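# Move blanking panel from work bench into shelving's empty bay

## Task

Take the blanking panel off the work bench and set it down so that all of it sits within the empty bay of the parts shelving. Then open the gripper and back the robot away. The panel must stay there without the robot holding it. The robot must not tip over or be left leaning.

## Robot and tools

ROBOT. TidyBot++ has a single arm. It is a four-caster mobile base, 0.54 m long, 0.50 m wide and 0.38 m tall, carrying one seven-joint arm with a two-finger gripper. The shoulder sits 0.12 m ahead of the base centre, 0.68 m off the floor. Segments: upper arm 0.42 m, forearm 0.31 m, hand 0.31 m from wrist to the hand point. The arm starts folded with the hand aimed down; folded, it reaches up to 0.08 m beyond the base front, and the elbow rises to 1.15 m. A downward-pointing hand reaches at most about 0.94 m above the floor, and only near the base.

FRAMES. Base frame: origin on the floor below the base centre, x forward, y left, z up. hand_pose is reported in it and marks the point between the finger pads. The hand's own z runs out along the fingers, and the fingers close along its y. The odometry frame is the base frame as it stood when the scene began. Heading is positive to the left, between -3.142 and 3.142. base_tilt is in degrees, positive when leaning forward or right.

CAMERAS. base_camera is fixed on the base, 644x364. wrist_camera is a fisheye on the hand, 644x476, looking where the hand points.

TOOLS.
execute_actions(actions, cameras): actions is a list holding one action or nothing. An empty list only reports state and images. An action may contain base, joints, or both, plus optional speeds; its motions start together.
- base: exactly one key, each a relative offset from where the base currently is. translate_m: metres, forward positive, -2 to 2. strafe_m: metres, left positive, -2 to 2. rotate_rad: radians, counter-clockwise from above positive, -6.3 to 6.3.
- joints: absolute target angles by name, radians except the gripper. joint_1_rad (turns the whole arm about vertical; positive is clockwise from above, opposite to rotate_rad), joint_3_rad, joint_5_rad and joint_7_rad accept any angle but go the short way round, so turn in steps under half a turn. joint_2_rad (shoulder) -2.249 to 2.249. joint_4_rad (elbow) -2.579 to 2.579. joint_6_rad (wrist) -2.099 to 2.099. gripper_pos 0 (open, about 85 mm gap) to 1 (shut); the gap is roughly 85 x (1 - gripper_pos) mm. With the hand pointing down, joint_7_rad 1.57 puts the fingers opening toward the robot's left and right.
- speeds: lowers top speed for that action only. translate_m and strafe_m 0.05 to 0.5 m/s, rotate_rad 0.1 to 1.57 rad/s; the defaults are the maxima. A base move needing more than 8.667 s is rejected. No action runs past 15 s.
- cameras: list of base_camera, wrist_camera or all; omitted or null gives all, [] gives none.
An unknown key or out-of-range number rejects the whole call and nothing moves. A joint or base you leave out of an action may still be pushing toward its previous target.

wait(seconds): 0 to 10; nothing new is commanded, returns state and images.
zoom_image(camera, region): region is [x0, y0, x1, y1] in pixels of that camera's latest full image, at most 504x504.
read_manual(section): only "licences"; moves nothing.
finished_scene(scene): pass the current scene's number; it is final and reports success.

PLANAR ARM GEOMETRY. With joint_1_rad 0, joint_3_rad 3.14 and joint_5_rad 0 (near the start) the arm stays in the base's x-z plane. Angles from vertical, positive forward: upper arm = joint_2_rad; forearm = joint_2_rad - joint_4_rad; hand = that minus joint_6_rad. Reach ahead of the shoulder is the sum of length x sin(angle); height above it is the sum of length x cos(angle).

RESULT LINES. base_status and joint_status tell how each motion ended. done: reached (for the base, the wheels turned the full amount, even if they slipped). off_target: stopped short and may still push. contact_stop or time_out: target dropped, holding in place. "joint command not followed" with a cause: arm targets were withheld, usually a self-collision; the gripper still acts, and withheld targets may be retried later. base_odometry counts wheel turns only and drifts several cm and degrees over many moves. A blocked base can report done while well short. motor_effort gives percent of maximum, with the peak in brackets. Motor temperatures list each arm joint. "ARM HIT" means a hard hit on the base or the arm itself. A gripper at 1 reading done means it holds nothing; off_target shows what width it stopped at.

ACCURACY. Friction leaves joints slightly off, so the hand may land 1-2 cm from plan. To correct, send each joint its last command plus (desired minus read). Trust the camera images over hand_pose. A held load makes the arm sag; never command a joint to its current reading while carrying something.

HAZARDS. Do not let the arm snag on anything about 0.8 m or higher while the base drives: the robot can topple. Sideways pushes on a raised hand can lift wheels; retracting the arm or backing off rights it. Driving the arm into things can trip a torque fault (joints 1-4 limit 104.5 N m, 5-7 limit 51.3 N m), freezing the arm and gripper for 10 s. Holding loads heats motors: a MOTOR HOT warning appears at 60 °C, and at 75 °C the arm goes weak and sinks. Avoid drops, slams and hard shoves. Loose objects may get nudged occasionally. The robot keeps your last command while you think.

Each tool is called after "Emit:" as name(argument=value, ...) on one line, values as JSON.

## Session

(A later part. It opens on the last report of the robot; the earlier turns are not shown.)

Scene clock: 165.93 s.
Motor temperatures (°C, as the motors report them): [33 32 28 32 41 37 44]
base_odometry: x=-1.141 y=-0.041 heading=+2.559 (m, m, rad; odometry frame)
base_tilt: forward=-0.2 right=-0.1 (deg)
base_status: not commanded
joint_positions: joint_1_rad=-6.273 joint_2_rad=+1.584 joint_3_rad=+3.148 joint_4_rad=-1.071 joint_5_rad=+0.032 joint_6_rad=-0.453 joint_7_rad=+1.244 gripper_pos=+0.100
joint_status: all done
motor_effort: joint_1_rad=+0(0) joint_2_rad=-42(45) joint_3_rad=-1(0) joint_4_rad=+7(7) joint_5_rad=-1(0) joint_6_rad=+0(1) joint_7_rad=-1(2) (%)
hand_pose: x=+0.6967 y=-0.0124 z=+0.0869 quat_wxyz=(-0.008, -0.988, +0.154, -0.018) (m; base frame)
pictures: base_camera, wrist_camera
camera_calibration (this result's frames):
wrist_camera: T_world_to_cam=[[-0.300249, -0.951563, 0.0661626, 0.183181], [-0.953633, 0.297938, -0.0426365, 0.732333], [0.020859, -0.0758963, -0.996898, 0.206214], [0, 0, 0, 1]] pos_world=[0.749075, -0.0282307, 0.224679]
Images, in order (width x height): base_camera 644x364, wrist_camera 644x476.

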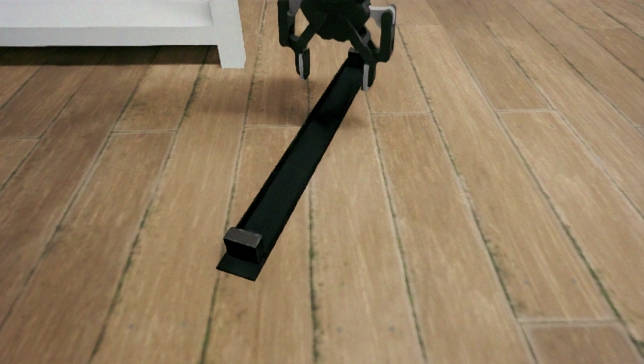

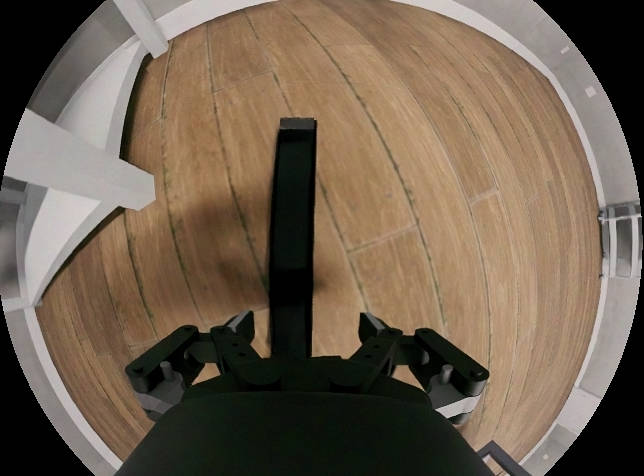

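Emit:
execute_actions(actions=[{"base":{"strafe_m":0.04},"joints":{"joint_2_rad":1.69,"joint_6_rad":-0.4}}])

Scene clock: 170.47 s.
Motor temperatures (°C, as the motors report them): [33 32 28 32 41 37 44]
base_odometry: x=-1.163 y=-0.075 heading=+2.560 (m, m, rad; odometry frame)
base_tilt: forward=-0.2 right=-0.1 (deg)
base_status: done
joint_positions: joint_1_rad=-6.288 joint_2_rad=+1.692 joint_3_rad=+3.142 joint_4_rad=-1.065 joint_5_rad=+0.032 joint_6_rad=-0.437 joint_7_rad=+1.244 gripper_pos=+0.100
joint_status: all done
motor_effort: joint_1_rad=+1(4) joint_2_rad=-42(46) joint_3_rad=-1(3) joint_4_rad=+5(7) joint_5_rad=-1(1) joint_6_rad=+0(0) joint_7_rad=-2(1) (%)
hand_pose: x=+0.6382 y=-0.0009 z=+0.0287 quat_wxyz=(-0.011, -0.989, +0.146, +0.025) (m; base frame)
pictures: base_camera, wrist_camera
camera_calibration (this result's frames):
wrist_camera: T_world_to_cam=[[-0.280237, -0.95616, 0.0850052, 0.167095], [-0.957805, 0.284409, 0.0414986, 0.67084], [-0.0638555, -0.0697889, -0.995516, 0.204268], [0, 0, 0, 1]] pos_world=[0.702404, -0.0167672, 0.161309]
Images, in order (width x height): base_camera 644x364, wrist_camera 644x476.

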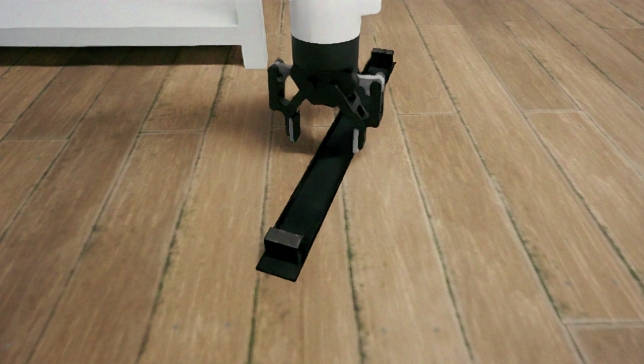

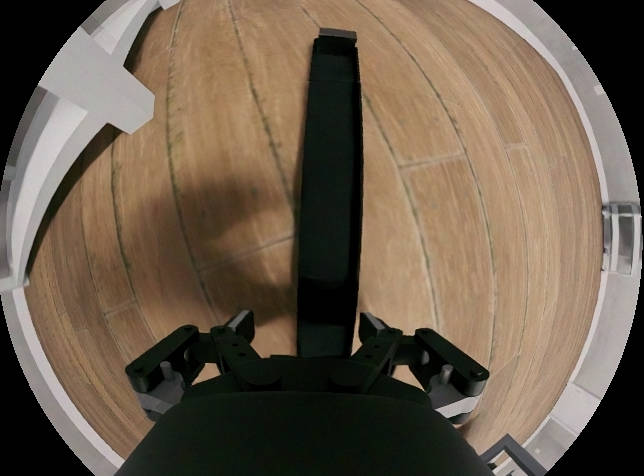

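Emit:
execute_actions(actions=[{"base":{"strafe_m":-0.02}}], cameras=[])

Emit:
execute_actions(actions=[{"joints":{"joint_2_rad":1.725}}])

Scene clock: 172.97 s.
Motor temperatures (°C, as the motors report them): [33 32 28 32 41 37 44]
base_odometry: x=-1.152 y=-0.058 heading=+2.560 (m, m, rad; odometry frame)
base_tilt: forward=-0.2 right=-0.1 (deg)
base_status: done
joint_positions: joint_1_rad=-6.278 joint_2_rad=+1.692 joint_3_rad=+3.142 joint_4_rad=-1.065 joint_5_rad=+0.032 joint_6_rad=-0.437 joint_7_rad=+1.244 gripper_pos=+0.100
joint_status: not commanded
motor_effort: joint_1_rad=+0(5) joint_2_rad=-41(43) joint_3_rad=-1(2) joint_4_rad=+6(6) joint_5_rad=-1(1) joint_6_rad=-1(1) joint_7_rad=-2(2) (%)
hand_pose: x=+0.6383 y=-0.0057 z=+0.0287 quat_wxyz=(-0.011, -0.988, +0.151, +0.025) (m; base frame)
pictures: none
No camera images: the call's "cameras" was empty. Leave "cameras" out to get every camera's image.

Scene clock: 173.73 s.
Motor temperatures (°C, as the motors report them): [33 32 28 32 41 37 44]
base_odometry: x=-1.152 y=-0.058 heading=+2.560 (m, m, rad; odometry frame)
base_tilt: forward=-0.2 right=-0.1 (deg)
base_status: not commanded
joint_positions: joint_1_rad=-6.278 joint_2_rad=+1.714 joint_3_rad=+3.142 joint_4_rad=-1.065 joint_5_rad=+0.032 joint_6_rad=-0.436 joint_7_rad=+1.244 gripper_pos=+0.100
joint_status: all done
motor_effort: joint_1_rad=+1(0) joint_2_rad=-41(41) joint_3_rad=-2(2) joint_4_rad=+5(6) joint_5_rad=-1(2) joint_6_rad=-1(1) joint_7_rad=-1(2) (%)
hand_pose: x=+0.6243 y=-0.0057 z=+0.0176 quat_wxyz=(-0.012, -0.988, +0.151, +0.035) (m; base frame)
pictures: base_camera, wrist_camera
camera_calibration (this result's frames):
wrist_camera: T_world_to_cam=[[-0.287325, -0.953527, 0.0907229, 0.163969], [-0.954065, 0.293302, 0.0611112, 0.656708], [-0.0848803, -0.0689967, -0.993999, 0.205151], [0, 0, 0, 1]] pos_world=[0.691068, -0.02211, 0.148912]
Images, in order (width x height): base_camera 644x364, wrist_camera 644x476.

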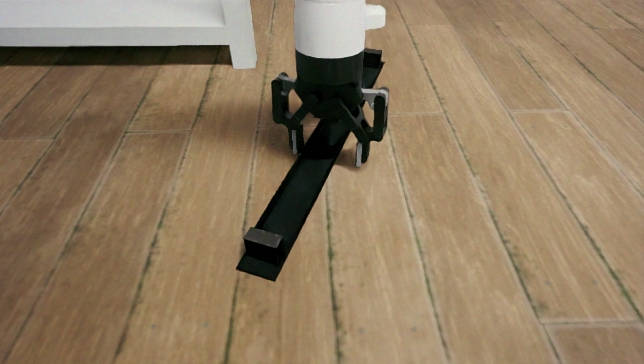

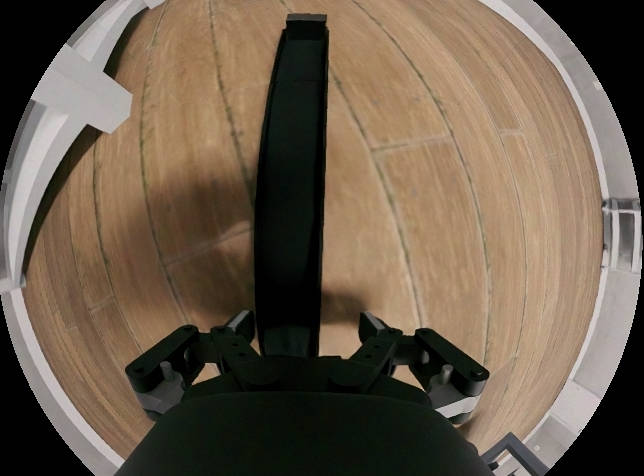

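Emit:
execute_actions(actions=[{"joints":{"gripper_pos":1}}])

Scene clock: 176.20 s.
Motor temperatures (°C, as the motors report them): [33 32 28 32 41 37 44]
base_odometry: x=-1.152 y=-0.058 heading=+2.560 (m, m, rad; odometry frame)
base_tilt: forward=-0.2 right=-0.1 (deg)
base_status: not commanded
joint_positions: joint_1_rad=-6.279 joint_2_rad=+1.707 joint_3_rad=+3.139 joint_4_rad=-1.065 joint_5_rad=+0.031 joint_6_rad=-0.435 joint_7_rad=+1.244 gripper_pos=+0.544
joint_status: gripper_pos off_target (ended at +0.544, target +1.000)
motor_effort: joint_1_rad=+0(2) joint_2_rad=-39(42) joint_3_rad=+0(3) joint_4_rad=+6(6) joint_5_rad=-1(0) joint_6_rad=+1(1) joint_7_rad=-2(1) (%)
hand_pose: x=+0.6292 y=-0.0036 z=+0.0209 quat_wxyz=(-0.010, -0.988, +0.151, +0.031) (m; base frame)
pictures: base_camera, wrist_camera
camera_calibration (this result's frames):
wrist_camera: T_world_to_cam=[[-0.28888, -0.953545, 0.0854384, 0.168136], [-0.954263, 0.293974, 0.054416, 0.660788], [-0.0770048, -0.065811, -0.994856, 0.20403], [0, 0, 0, 1]] pos_world=[0.694848, -0.0205021, 0.152658]
Images, in order (width x height): base_camera 644x364, wrist_camera 644x476.

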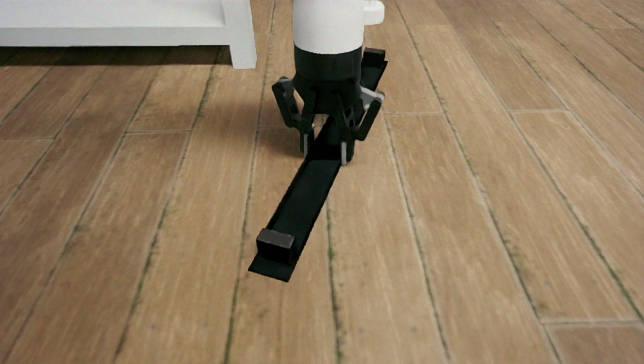

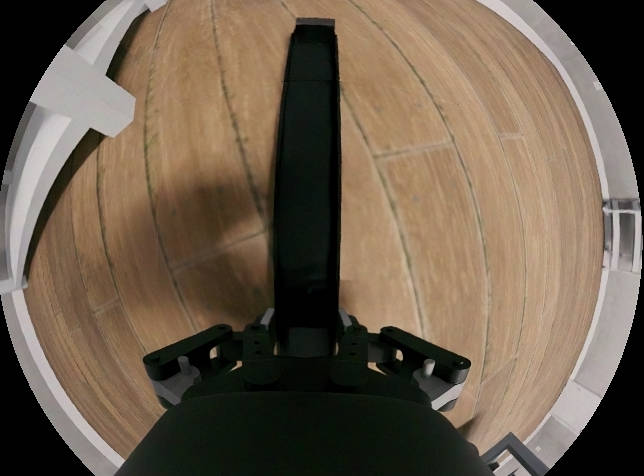

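Emit:
execute_actions(actions=[{"joints":{"joint_2_rad":1.5}}], cameras=[])

Emit:
execute_actions(actions=[{"joints":{"joint_7_rad":-0.03,"joint_1_rad":0},"base":{"translate_m":-0.05}}], cameras=[])

Emit:
execute_actions(actions=[{"base":{"strafe_m":0.55},"speeds":{"strafe_m":0.3}}])

Scene clock: 190.00 s.
Motor temperatures (°C, as the motors report them): [33 33 28 32 41 37 44]
base_odometry: x=-1.152 y=-0.058 heading=+2.560 (m, m, rad; odometry frame)
base_tilt: forward=-0.2 right=-0.1 (deg)
base_status: not commanded
joint_positions: joint_1_rad=-6.279 joint_2_rad=+1.503 joint_3_rad=+3.139 joint_4_rad=-1.056 joint_5_rad=+0.031 joint_6_rad=-0.432 joint_7_rad=+1.244 gripper_pos=+0.544
joint_status: all done
motor_effort: joint_1_rad=+1(1) joint_2_rad=-46(48) joint_3_rad=-2(1) joint_4_rad=+10(10) joint_5_rad=-1(2) joint_6_rad=+2(2) joint_7_rad=-2(1) (%)
hand_pose: x=+0.7582 y=-0.0041 z=+0.1399 quat_wxyz=(+0.006, -0.986, +0.151, -0.075) (m; base frame)
pictures: none
No camera images: the call's "cameras" was empty. Leave "cameras" out to get every camera's image.

Scene clock: 192.47 s.
Motor temperatures (°C, as the motors report them): [33 33 28 32 41 37 44]
base_odometry: x=-1.113 y=-0.084 heading=+2.570 (m, m, rad; odometry frame)
base_tilt: forward=-0.2 right=-0.1 (deg)
base_status: translate_m time_out (by the wheels' count: -0.047 of -0.050)
joint_positions: joint_1_rad=-6.279 joint_2_rad=+1.503 joint_3_rad=+3.140 joint_4_rad=-1.056 joint_5_rad=+0.030 joint_6_rad=-0.431 joint_7_rad=-0.031 gripper_pos=+0.544
joint_status: all done
motor_effort: joint_1_rad=+0(6) joint_2_rad=-47(50) joint_3_rad=-1(3) joint_4_rad=+9(11) joint_5_rad=-1(0) joint_6_rad=+1(2) joint_7_rad=-2(2) (%)
hand_pose: x=+0.7586 y=-0.0044 z=+0.1400 quat_wxyz=(+0.050, -0.702, +0.708, -0.057) (m; base frame)
pictures: none
No camera images: the call's "cameras" was empty. Leave "cameras" out to get every camera's image.

not run: a stop came earlier in this reply.

Emit:
execute_actions(actions=[])

Scene clock: 193.50 s.
Motor temperatures (°C, as the motors report them): [33 33 28 32 41 37 44]
base_odometry: x=-1.113 y=-0.084 heading=+2.570 (m, m, rad; odometry frame)
base_tilt: forward=-0.2 right=-0.1 (deg)
base_status: translate_m time_out (by the wheels' count: -0.047 of -0.050)
joint_positions: joint_1_rad=-6.279 joint_2_rad=+1.503 joint_3_rad=+3.140 joint_4_rad=-1.056 joint_5_rad=+0.030 joint_6_rad=-0.431 joint_7_rad=-0.031 gripper_pos=+0.544
joint_status: all done
motor_effort: joint_1_rad=+0(6) joint_2_rad=-46(50) joint_3_rad=-1(3) joint_4_rad=+9(11) joint_5_rad=-1(0) joint_6_rad=+1(2) joint_7_rad=-1(2) (%)
hand_pose: x=+0.7586 y=-0.0044 z=+0.1400 quat_wxyz=(+0.050, -0.702, +0.708, -0.057) (m; base frame)
pictures: base_camera, wrist_camera
camera_calibration (this result's frames):
wrist_camera: T_world_to_cam=[[-0.995501, 0.00380342, -0.0946763, 0.760062], [0.00531537, 0.999862, -0.0157226, 0.0630631], [0.0946035, -0.0161551, -0.995384, 0.202516], [0, 0, 0, 1]] pos_world=[0.737148, -0.0626736, 0.274532]
Images, in order (width x height): base_camera 644x364, wrist_camera 644x476.

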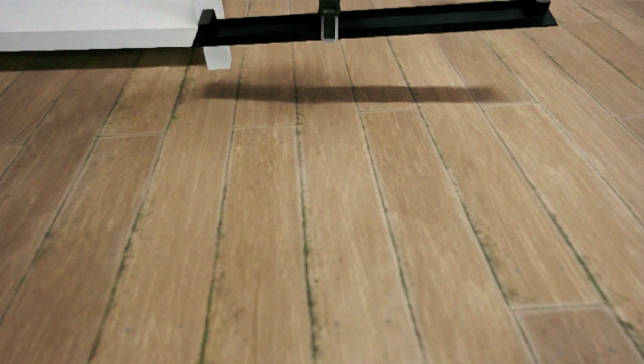

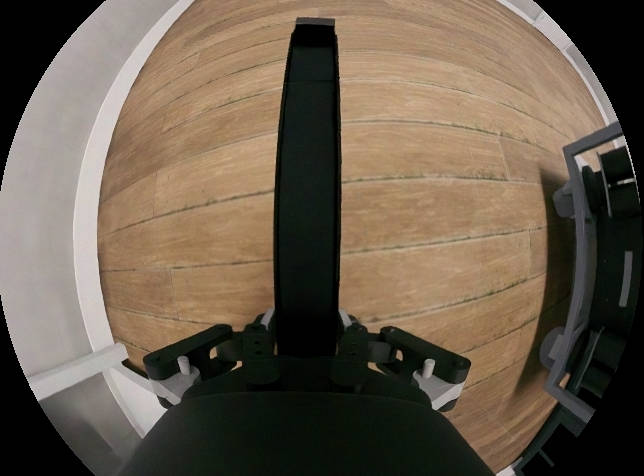

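Emit:
execute_actions(actions=[{"base":{"strafe_m":0.62},"speeds":{"strafe_m":0.3}}], cameras=[])

Emit:
execute_actions(actions=[{"joints":{"joint_2_rad":1.5,"joint_4_rad":-1.36,"joint_6_rad":0.40}}])

Scene clock: 200.27 s.
Motor temperatures (°C, as the motors report them): [33 33 28 32 41 37 44]
base_odometry: x=-1.449 y=-0.605 heading=+2.570 (m, m, rad; odometry frame)
base_tilt: forward=-0.2 right=-0.1 (deg)
base_status: done
joint_positions: joint_1_rad=-6.287 joint_2_rad=+1.503 joint_3_rad=+3.140 joint_4_rad=-1.056 joint_5_rad=+0.030 joint_6_rad=-0.431 joint_7_rad=-0.031 gripper_pos=+0.544
joint_status: not commanded
motor_effort: joint_1_rad=+2(3) joint_2_rad=-46(47) joint_3_rad=-2(3) joint_4_rad=+10(10) joint_5_rad=+0(1) joint_6_rad=+1(1) joint_7_rad=-1(2) (%)
hand_pose: x=+0.7587 y=+0.0008 z=+0.1400 quat_wxyz=(+0.050, -0.705, +0.705, -0.057) (m; base frame)
pictures: none
No camera images: the call's "cameras" was empty. Leave "cameras" out to get every camera's image.

Scene clock: 201.70 s.
Motor temperatures (°C, as the motors report them): [33 33 28 32 41 37 44]
base_odometry: x=-1.449 y=-0.605 heading=+2.570 (m, m, rad; odometry frame)
base_tilt: forward=-0.2 right=-0.1 (deg)
base_status: not commanded
joint_positions: joint_1_rad=-6.287 joint_2_rad=+1.503 joint_3_rad=+3.140 joint_4_rad=-1.342 joint_5_rad=+0.030 joint_6_rad=+0.365 joint_7_rad=-0.031 gripper_pos=+0.544
joint_status: all done
motor_effort: joint_1_rad=+0(0) joint_2_rad=-46(48) joint_3_rad=-1(2) joint_4_rad=+8(10) joint_5_rad=-1(0) joint_6_rad=+5(5) joint_7_rad=-1(1) (%)
hand_pose: x=+0.8218 y=+0.0083 z=+0.1639 quat_wxyz=(+0.235, -0.670, +0.667, -0.225) (m; base frame)
pictures: base_camera, wrist_camera
camera_calibration (this result's frames):
wrist_camera: T_world_to_cam=[[-0.822505, -0.00493461, -0.568736, 0.760775], [-0.00949299, 0.999942, 0.00505279, 0.0591188], [0.568678, 0.00955495, -0.822504, -0.19755], [0, 0, 0, 1]] pos_world=[0.738646, -0.0534736, 0.269896]
Images, in order (width x height): base_camera 644x364, wrist_camera 644x476.

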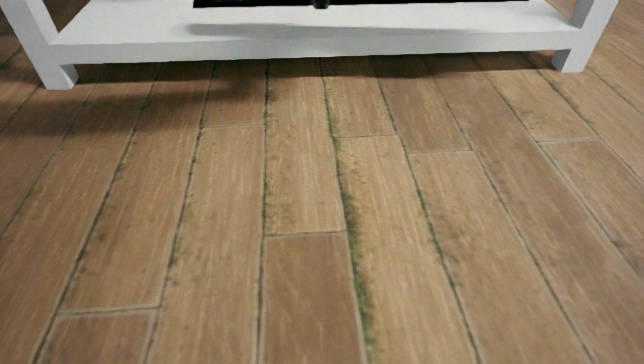

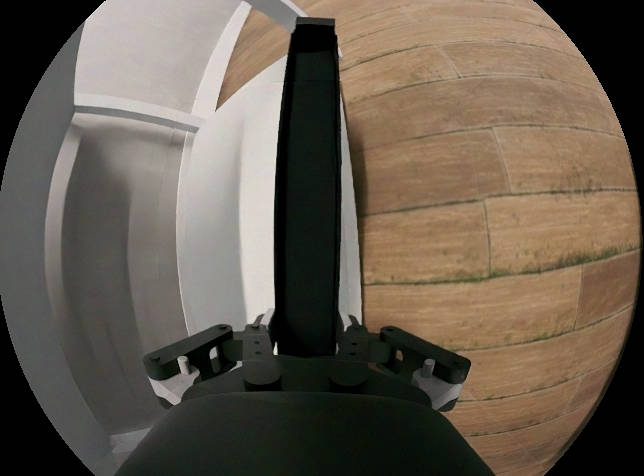

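Emit:
execute_actions(actions=[{"base":{"strafe_m":0.08}}], cameras=[])

Emit:
execute_actions(actions=[{"base":{"translate_m":0.16},"speeds":{"translate_m":0.15}}], cameras=[])

Emit:
execute_actions(actions=[{"joints":{"joint_2_rad":1.56}}])

Scene clock: 206.33 s.
Motor temperatures (°C, as the motors report them): [33 33 28 31 41 37 44]
base_odometry: x=-1.492 y=-0.673 heading=+2.570 (m, m, rad; odometry frame)
base_tilt: forward=-0.2 right=-0.1 (deg)
base_status: done
joint_positions: joint_1_rad=-6.288 joint_2_rad=+1.503 joint_3_rad=+3.138 joint_4_rad=-1.342 joint_5_rad=+0.030 joint_6_rad=+0.365 joint_7_rad=-0.031 gripper_pos=+0.544
joint_status: not commanded
motor_effort: joint_1_rad=+1(5) joint_2_rad=-45(47) joint_3_rad=-1(3) joint_4_rad=+8(9) joint_5_rad=-2(0) joint_6_rad=+5(5) joint_7_rad=-1(2) (%)
hand_pose: x=+0.8217 y=+0.0101 z=+0.1639 quat_wxyz=(+0.235, -0.670, +0.667, -0.224) (m; base frame)
pictures: none
No camera images: the call's "cameras" was empty. Leave "cameras" out to get every camera's image.

Scene clock: 208.03 s.
Motor temperatures (°C, as the motors report them): [33 33 28 31 41 37 44]
base_odometry: x=-1.627 y=-0.586 heading=+2.570 (m, m, rad; odometry frame)
base_tilt: forward=-0.2 right=-0.1 (deg)
base_status: done
joint_positions: joint_1_rad=-6.288 joint_2_rad=+1.503 joint_3_rad=+3.138 joint_4_rad=-1.347 joint_5_rad=+0.030 joint_6_rad=+0.365 joint_7_rad=-0.031 gripper_pos=+0.544
joint_status: not commanded
motor_effort: joint_1_rad=+1(0) joint_2_rad=-45(46) joint_3_rad=-2(2) joint_4_rad=+7(9) joint_5_rad=+0(0) joint_6_rad=+5(6) joint_7_rad=-2(1) (%)
hand_pose: x=+0.8189 y=+0.0101 z=+0.1625 quat_wxyz=(+0.234, -0.671, +0.668, -0.222) (m; base frame)
pictures: none
No camera images: the call's "cameras" was empty. Leave "cameras" out to get every camera's image.

Scene clock: 208.97 s.
Motor temperatures (°C, as the motors report them): [33 33 28 31 41 37 44]
base_odometry: x=-1.627 y=-0.586 heading=+2.570 (m, m, rad; odometry frame)
base_tilt: forward=-0.2 right=-0.1 (deg)
base_status: not commanded
joint_positions: joint_1_rad=-6.288 joint_2_rad=+1.561 joint_3_rad=+3.138 joint_4_rad=-1.350 joint_5_rad=+0.030 joint_6_rad=+0.365 joint_7_rad=-0.031 gripper_pos=+0.544
joint_status: all done
motor_effort: joint_1_rad=+1(1) joint_2_rad=-43(45) joint_3_rad=-2(1) joint_4_rad=+6(8) joint_5_rad=-1(2) joint_6_rad=+4(5) joint_7_rad=-2(1) (%)
hand_pose: x=+0.7860 y=+0.0099 z=+0.1220 quat_wxyz=(+0.213, -0.677, +0.675, -0.202) (m; base frame)
pictures: base_camera, wrist_camera
camera_calibration (this result's frames):
wrist_camera: T_world_to_cam=[[-0.858256, -0.00530252, -0.513195, 0.728857], [-0.0103702, 0.999922, 0.00701133, 0.0578757], [0.513117, 0.0113395, -0.858244, -0.16369], [0, 0, 0, 1]] pos_world=[0.710138, -0.0521502, 0.233154]
Images, in order (width x height): base_camera 644x364, wrist_camera 644x476.

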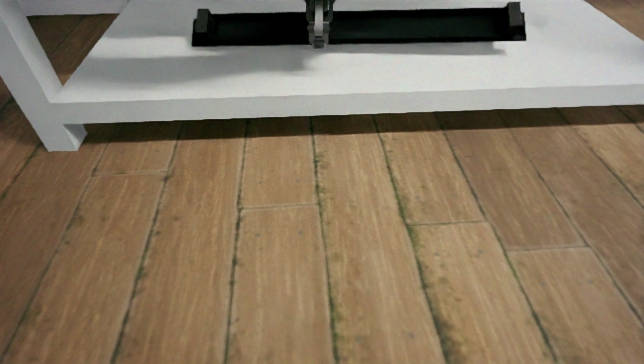

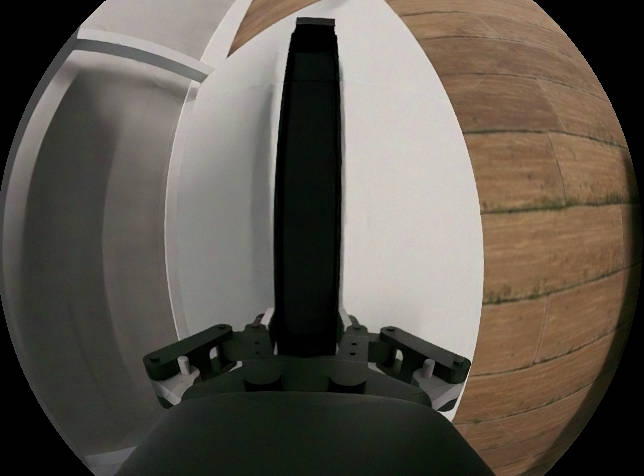

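Well inside. Release.

Emit:
execute_actions(actions=[{"joints":{"gripper_pos":0.1}}], cameras=[])

Emit:
execute_actions(actions=[{"joints":{"joint_2_rad":1.5}}])

Scene clock: 211.60 s.
Motor temperatures (°C, as the motors report them): [33 33 28 31 41 37 44]
base_odometry: x=-1.627 y=-0.586 heading=+2.570 (m, m, rad; odometry frame)
base_tilt: forward=-0.2 right=-0.1 (deg)
base_status: not commanded
joint_positions: joint_1_rad=-6.288 joint_2_rad=+1.561 joint_3_rad=+3.138 joint_4_rad=-1.350 joint_5_rad=+0.030 joint_6_rad=+0.365 joint_7_rad=-0.031 gripper_pos=+0.100
joint_status: all done
motor_effort: joint_1_rad=+0(0) joint_2_rad=-43(44) joint_3_rad=-1(1) joint_4_rad=+6(6) joint_5_rad=-1(1) joint_6_rad=+4(4) joint_7_rad=-1(1) (%)
hand_pose: x=+0.7860 y=+0.0099 z=+0.1220 quat_wxyz=(+0.213, -0.677, +0.675, -0.202) (m; base frame)
pictures: none
No camera images: the call's "cameras" was empty. Leave "cameras" out to get every camera's image.

Scene clock: 212.53 s.
Motor temperatures (°C, as the motors report them): [33 33 28 31 41 37 44]
base_odometry: x=-1.627 y=-0.586 heading=+2.570 (m, m, rad; odometry frame)
base_tilt: forward=-0.2 right=-0.1 (deg)
base_status: not commanded
joint_positions: joint_1_rad=-6.288 joint_2_rad=+1.505 joint_3_rad=+3.138 joint_4_rad=-1.350 joint_5_rad=+0.030 joint_6_rad=+0.365 joint_7_rad=-0.031 gripper_pos=+0.100
joint_status: all done
motor_effort: joint_1_rad=+1(0) joint_2_rad=-43(44) joint_3_rad=-2(2) joint_4_rad=+7(8) joint_5_rad=-1(1) joint_6_rad=+5(5) joint_7_rad=-2(1) (%)
hand_pose: x=+0.8164 y=+0.0100 z=+0.1603 quat_wxyz=(+0.232, -0.671, +0.668, -0.221) (m; base frame)
pictures: base_camera, wrist_camera
camera_calibration (this result's frames):
wrist_camera: T_world_to_cam=[[-0.828103, -0.00515667, -0.560552, 0.757492], [-0.0107563, 0.99992, 0.0066918, 0.0581412], [0.560473, 0.011571, -0.828092, -0.189917], [0, 0, 0, 1]] pos_world=[0.73435, -0.0520329, 0.266956]
Images, in order (width x height): base_camera 644x364, wrist_camera 644x476.

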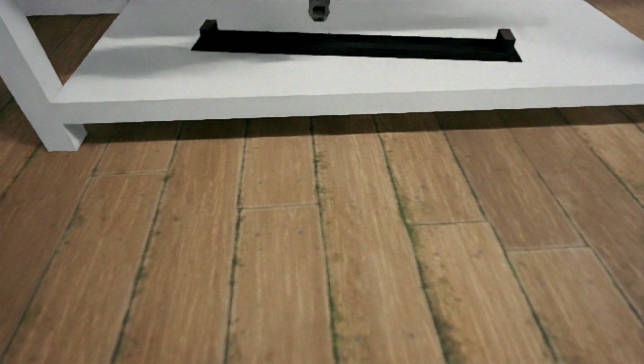

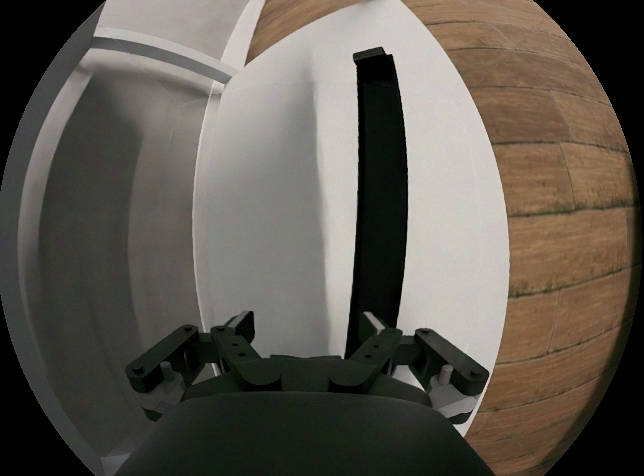

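Placed flat inside. Back away.

Emit:
execute_actions(actions=[{"base":{"translate_m":-0.4},"speeds":{"translate_m":0.25}}])

Emit:
execute_actions(actions=[{"joints":{"joint_2_rad":-0.34,"joint_4_rad":-2.55,"joint_6_rad":-0.83,"joint_7_rad":1.57,"gripper_pos":0}}])

Scene clock: 219.60 s.
Motor temperatures (°C, as the motors report them): [33 34 28 31 41 37 44]
base_odometry: x=-1.391 y=-0.752 heading=+2.673 (m, m, rad; odometry frame)
base_tilt: forward=-0.2 right=-0.1 (deg)
base_status: translate_m time_out (by the wheels' count: -0.287 of -0.400)
joint_positions: joint_1_rad=-6.285 joint_2_rad=+1.506 joint_3_rad=+3.141 joint_4_rad=-1.361 joint_5_rad=+0.029 joint_6_rad=+0.368 joint_7_rad=-0.031 gripper_pos=+0.100
joint_status: not commanded
motor_effort: joint_1_rad=+0(22) joint_2_rad=-44(46) joint_3_rad=-2(12) joint_4_rad=+7(15) joint_5_rad=-1(1) joint_6_rad=+4(6) joint_7_rad=-2(2) (%)
hand_pose: x=+0.8110 y=+0.0061 z=+0.1575 quat_wxyz=(+0.228, -0.671, +0.670, -0.219) (m; base frame)
pictures: base_camera, wrist_camera
camera_calibration (this result's frames):
wrist_camera: T_world_to_cam=[[-0.832636, -0.00313039, -0.553811, 0.75407], [-0.00642267, 0.999971, 0.00400398, 0.0589457], [0.553783, 0.0068908, -0.832633, -0.182948], [0, 0, 0, 1]] pos_world=[0.729559, -0.0553228, 0.265048]
Images, in order (width x height): base_camera 644x364, wrist_camera 644x476.

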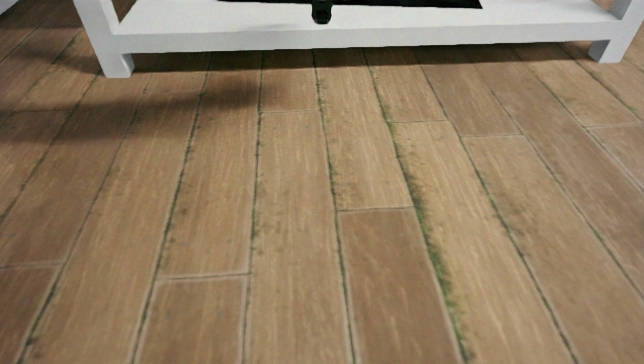

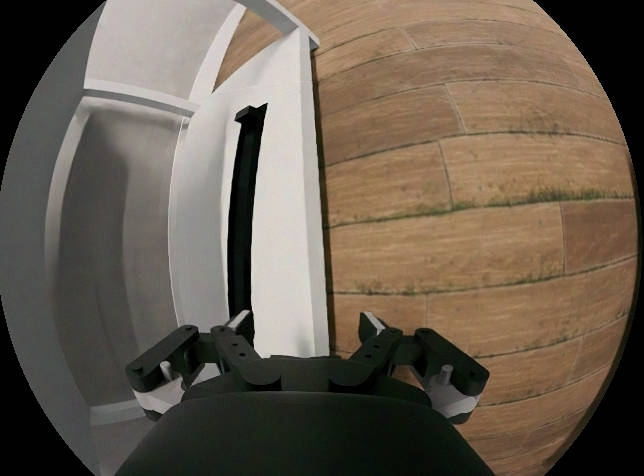

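not run: a stop came earlier in this reply.

Emit:
execute_actions(actions=[{"base":{"translate_m":0.03},"joints":{"joint_2_rad":1.2,"joint_4_rad":-2.0,"joint_6_rad":0.0}}], cameras=[])

Emit:
execute_actions(actions=[{"joints":{"joint_2_rad":-0.34,"joint_4_rad":-2.55,"joint_6_rad":-0.83,"joint_7_rad":1.57,"gripper_pos":0}}])

Scene clock: 225.27 s.
Motor temperatures (°C, as the motors report them): [33 34 28 31 41 37 44]
base_odometry: x=-1.417 y=-0.739 heading=+2.673 (m, m, rad; odometry frame)
base_tilt: forward=-0.2 right=-0.1 (deg)
base_status: done
joint_positions: joint_1_rad=-6.285 joint_2_rad=+1.216 joint_3_rad=+3.141 joint_4_rad=-1.981 joint_5_rad=+0.029 joint_6_rad=+0.035 joint_7_rad=-0.031 gripper_pos=+0.100
joint_status: all done
motor_effort: joint_1_rad=+0(3) joint_2_rad=-32(45) joint_3_rad=-1(2) joint_4_rad=-1(7) joint_5_rad=-1(1) joint_6_rad=-1(4) joint_7_rad=-1(1) (%)
hand_pose: x=+0.4897 y=+0.0026 z=+0.2028 quat_wxyz=(-0.007, -0.707, +0.707, +0.008) (m; base frame)
pictures: none
No camera images: the call's "cameras" was empty. Leave "cameras" out to get every camera's image.

Scene clock: 228.03 s.
Motor temperatures (°C, as the motors report them): [33 34 28 31 41 37 44]
base_odometry: x=-1.417 y=-0.739 heading=+2.673 (m, m, rad; odometry frame)
base_tilt: forward=-0.2 right=-0.1 (deg)
base_status: not commanded
joint_positions: joint_1_rad=-6.285 joint_2_rad=-0.326 joint_3_rad=+3.141 joint_4_rad=-2.530 joint_5_rad=+0.029 joint_6_rad=-0.795 joint_7_rad=+1.549 gripper_pos=+0.000
joint_status: all done
motor_effort: joint_1_rad=+1(1) joint_2_rad=-1(34) joint_3_rad=+0(2) joint_4_rad=+13(13) joint_5_rad=-1(0) joint_6_rad=+1(2) joint_7_rad=-2(1) (%)
hand_pose: x=+0.2822 y=-0.0048 z=+0.5864 quat_wxyz=(-0.010, -0.997, +0.000, -0.072) (m; base frame)
pictures: base_camera, wrist_camera
camera_calibration (this result's frames):
wrist_camera: T_world_to_cam=[[-0.00509788, -0.997015, 0.0770358, -0.0569243], [-0.98898, -0.00637168, -0.14791, 0.426249], [0.147959, -0.0769409, -0.985996, 0.671151], [0, 0, 0, 1]] pos_world=[0.321959, -0.00239953, 0.729184]
Images, in order (width x height): base_camera 644x364, wrist_camera 644x476.

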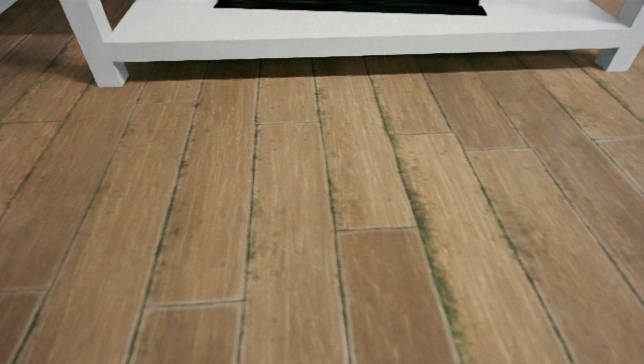

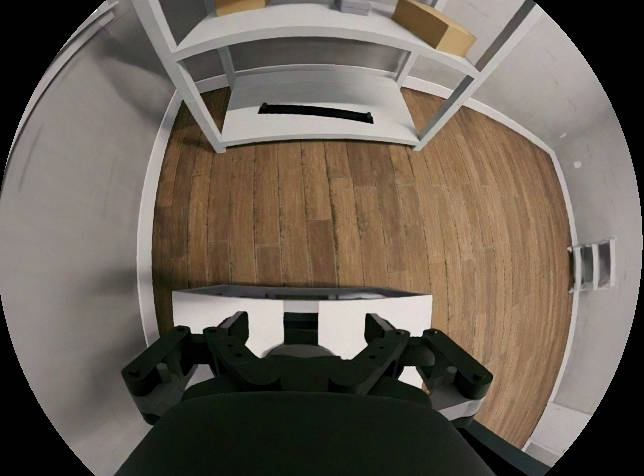

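Emit:
finished_scene(scene=1)

The scene is finished: the task was done.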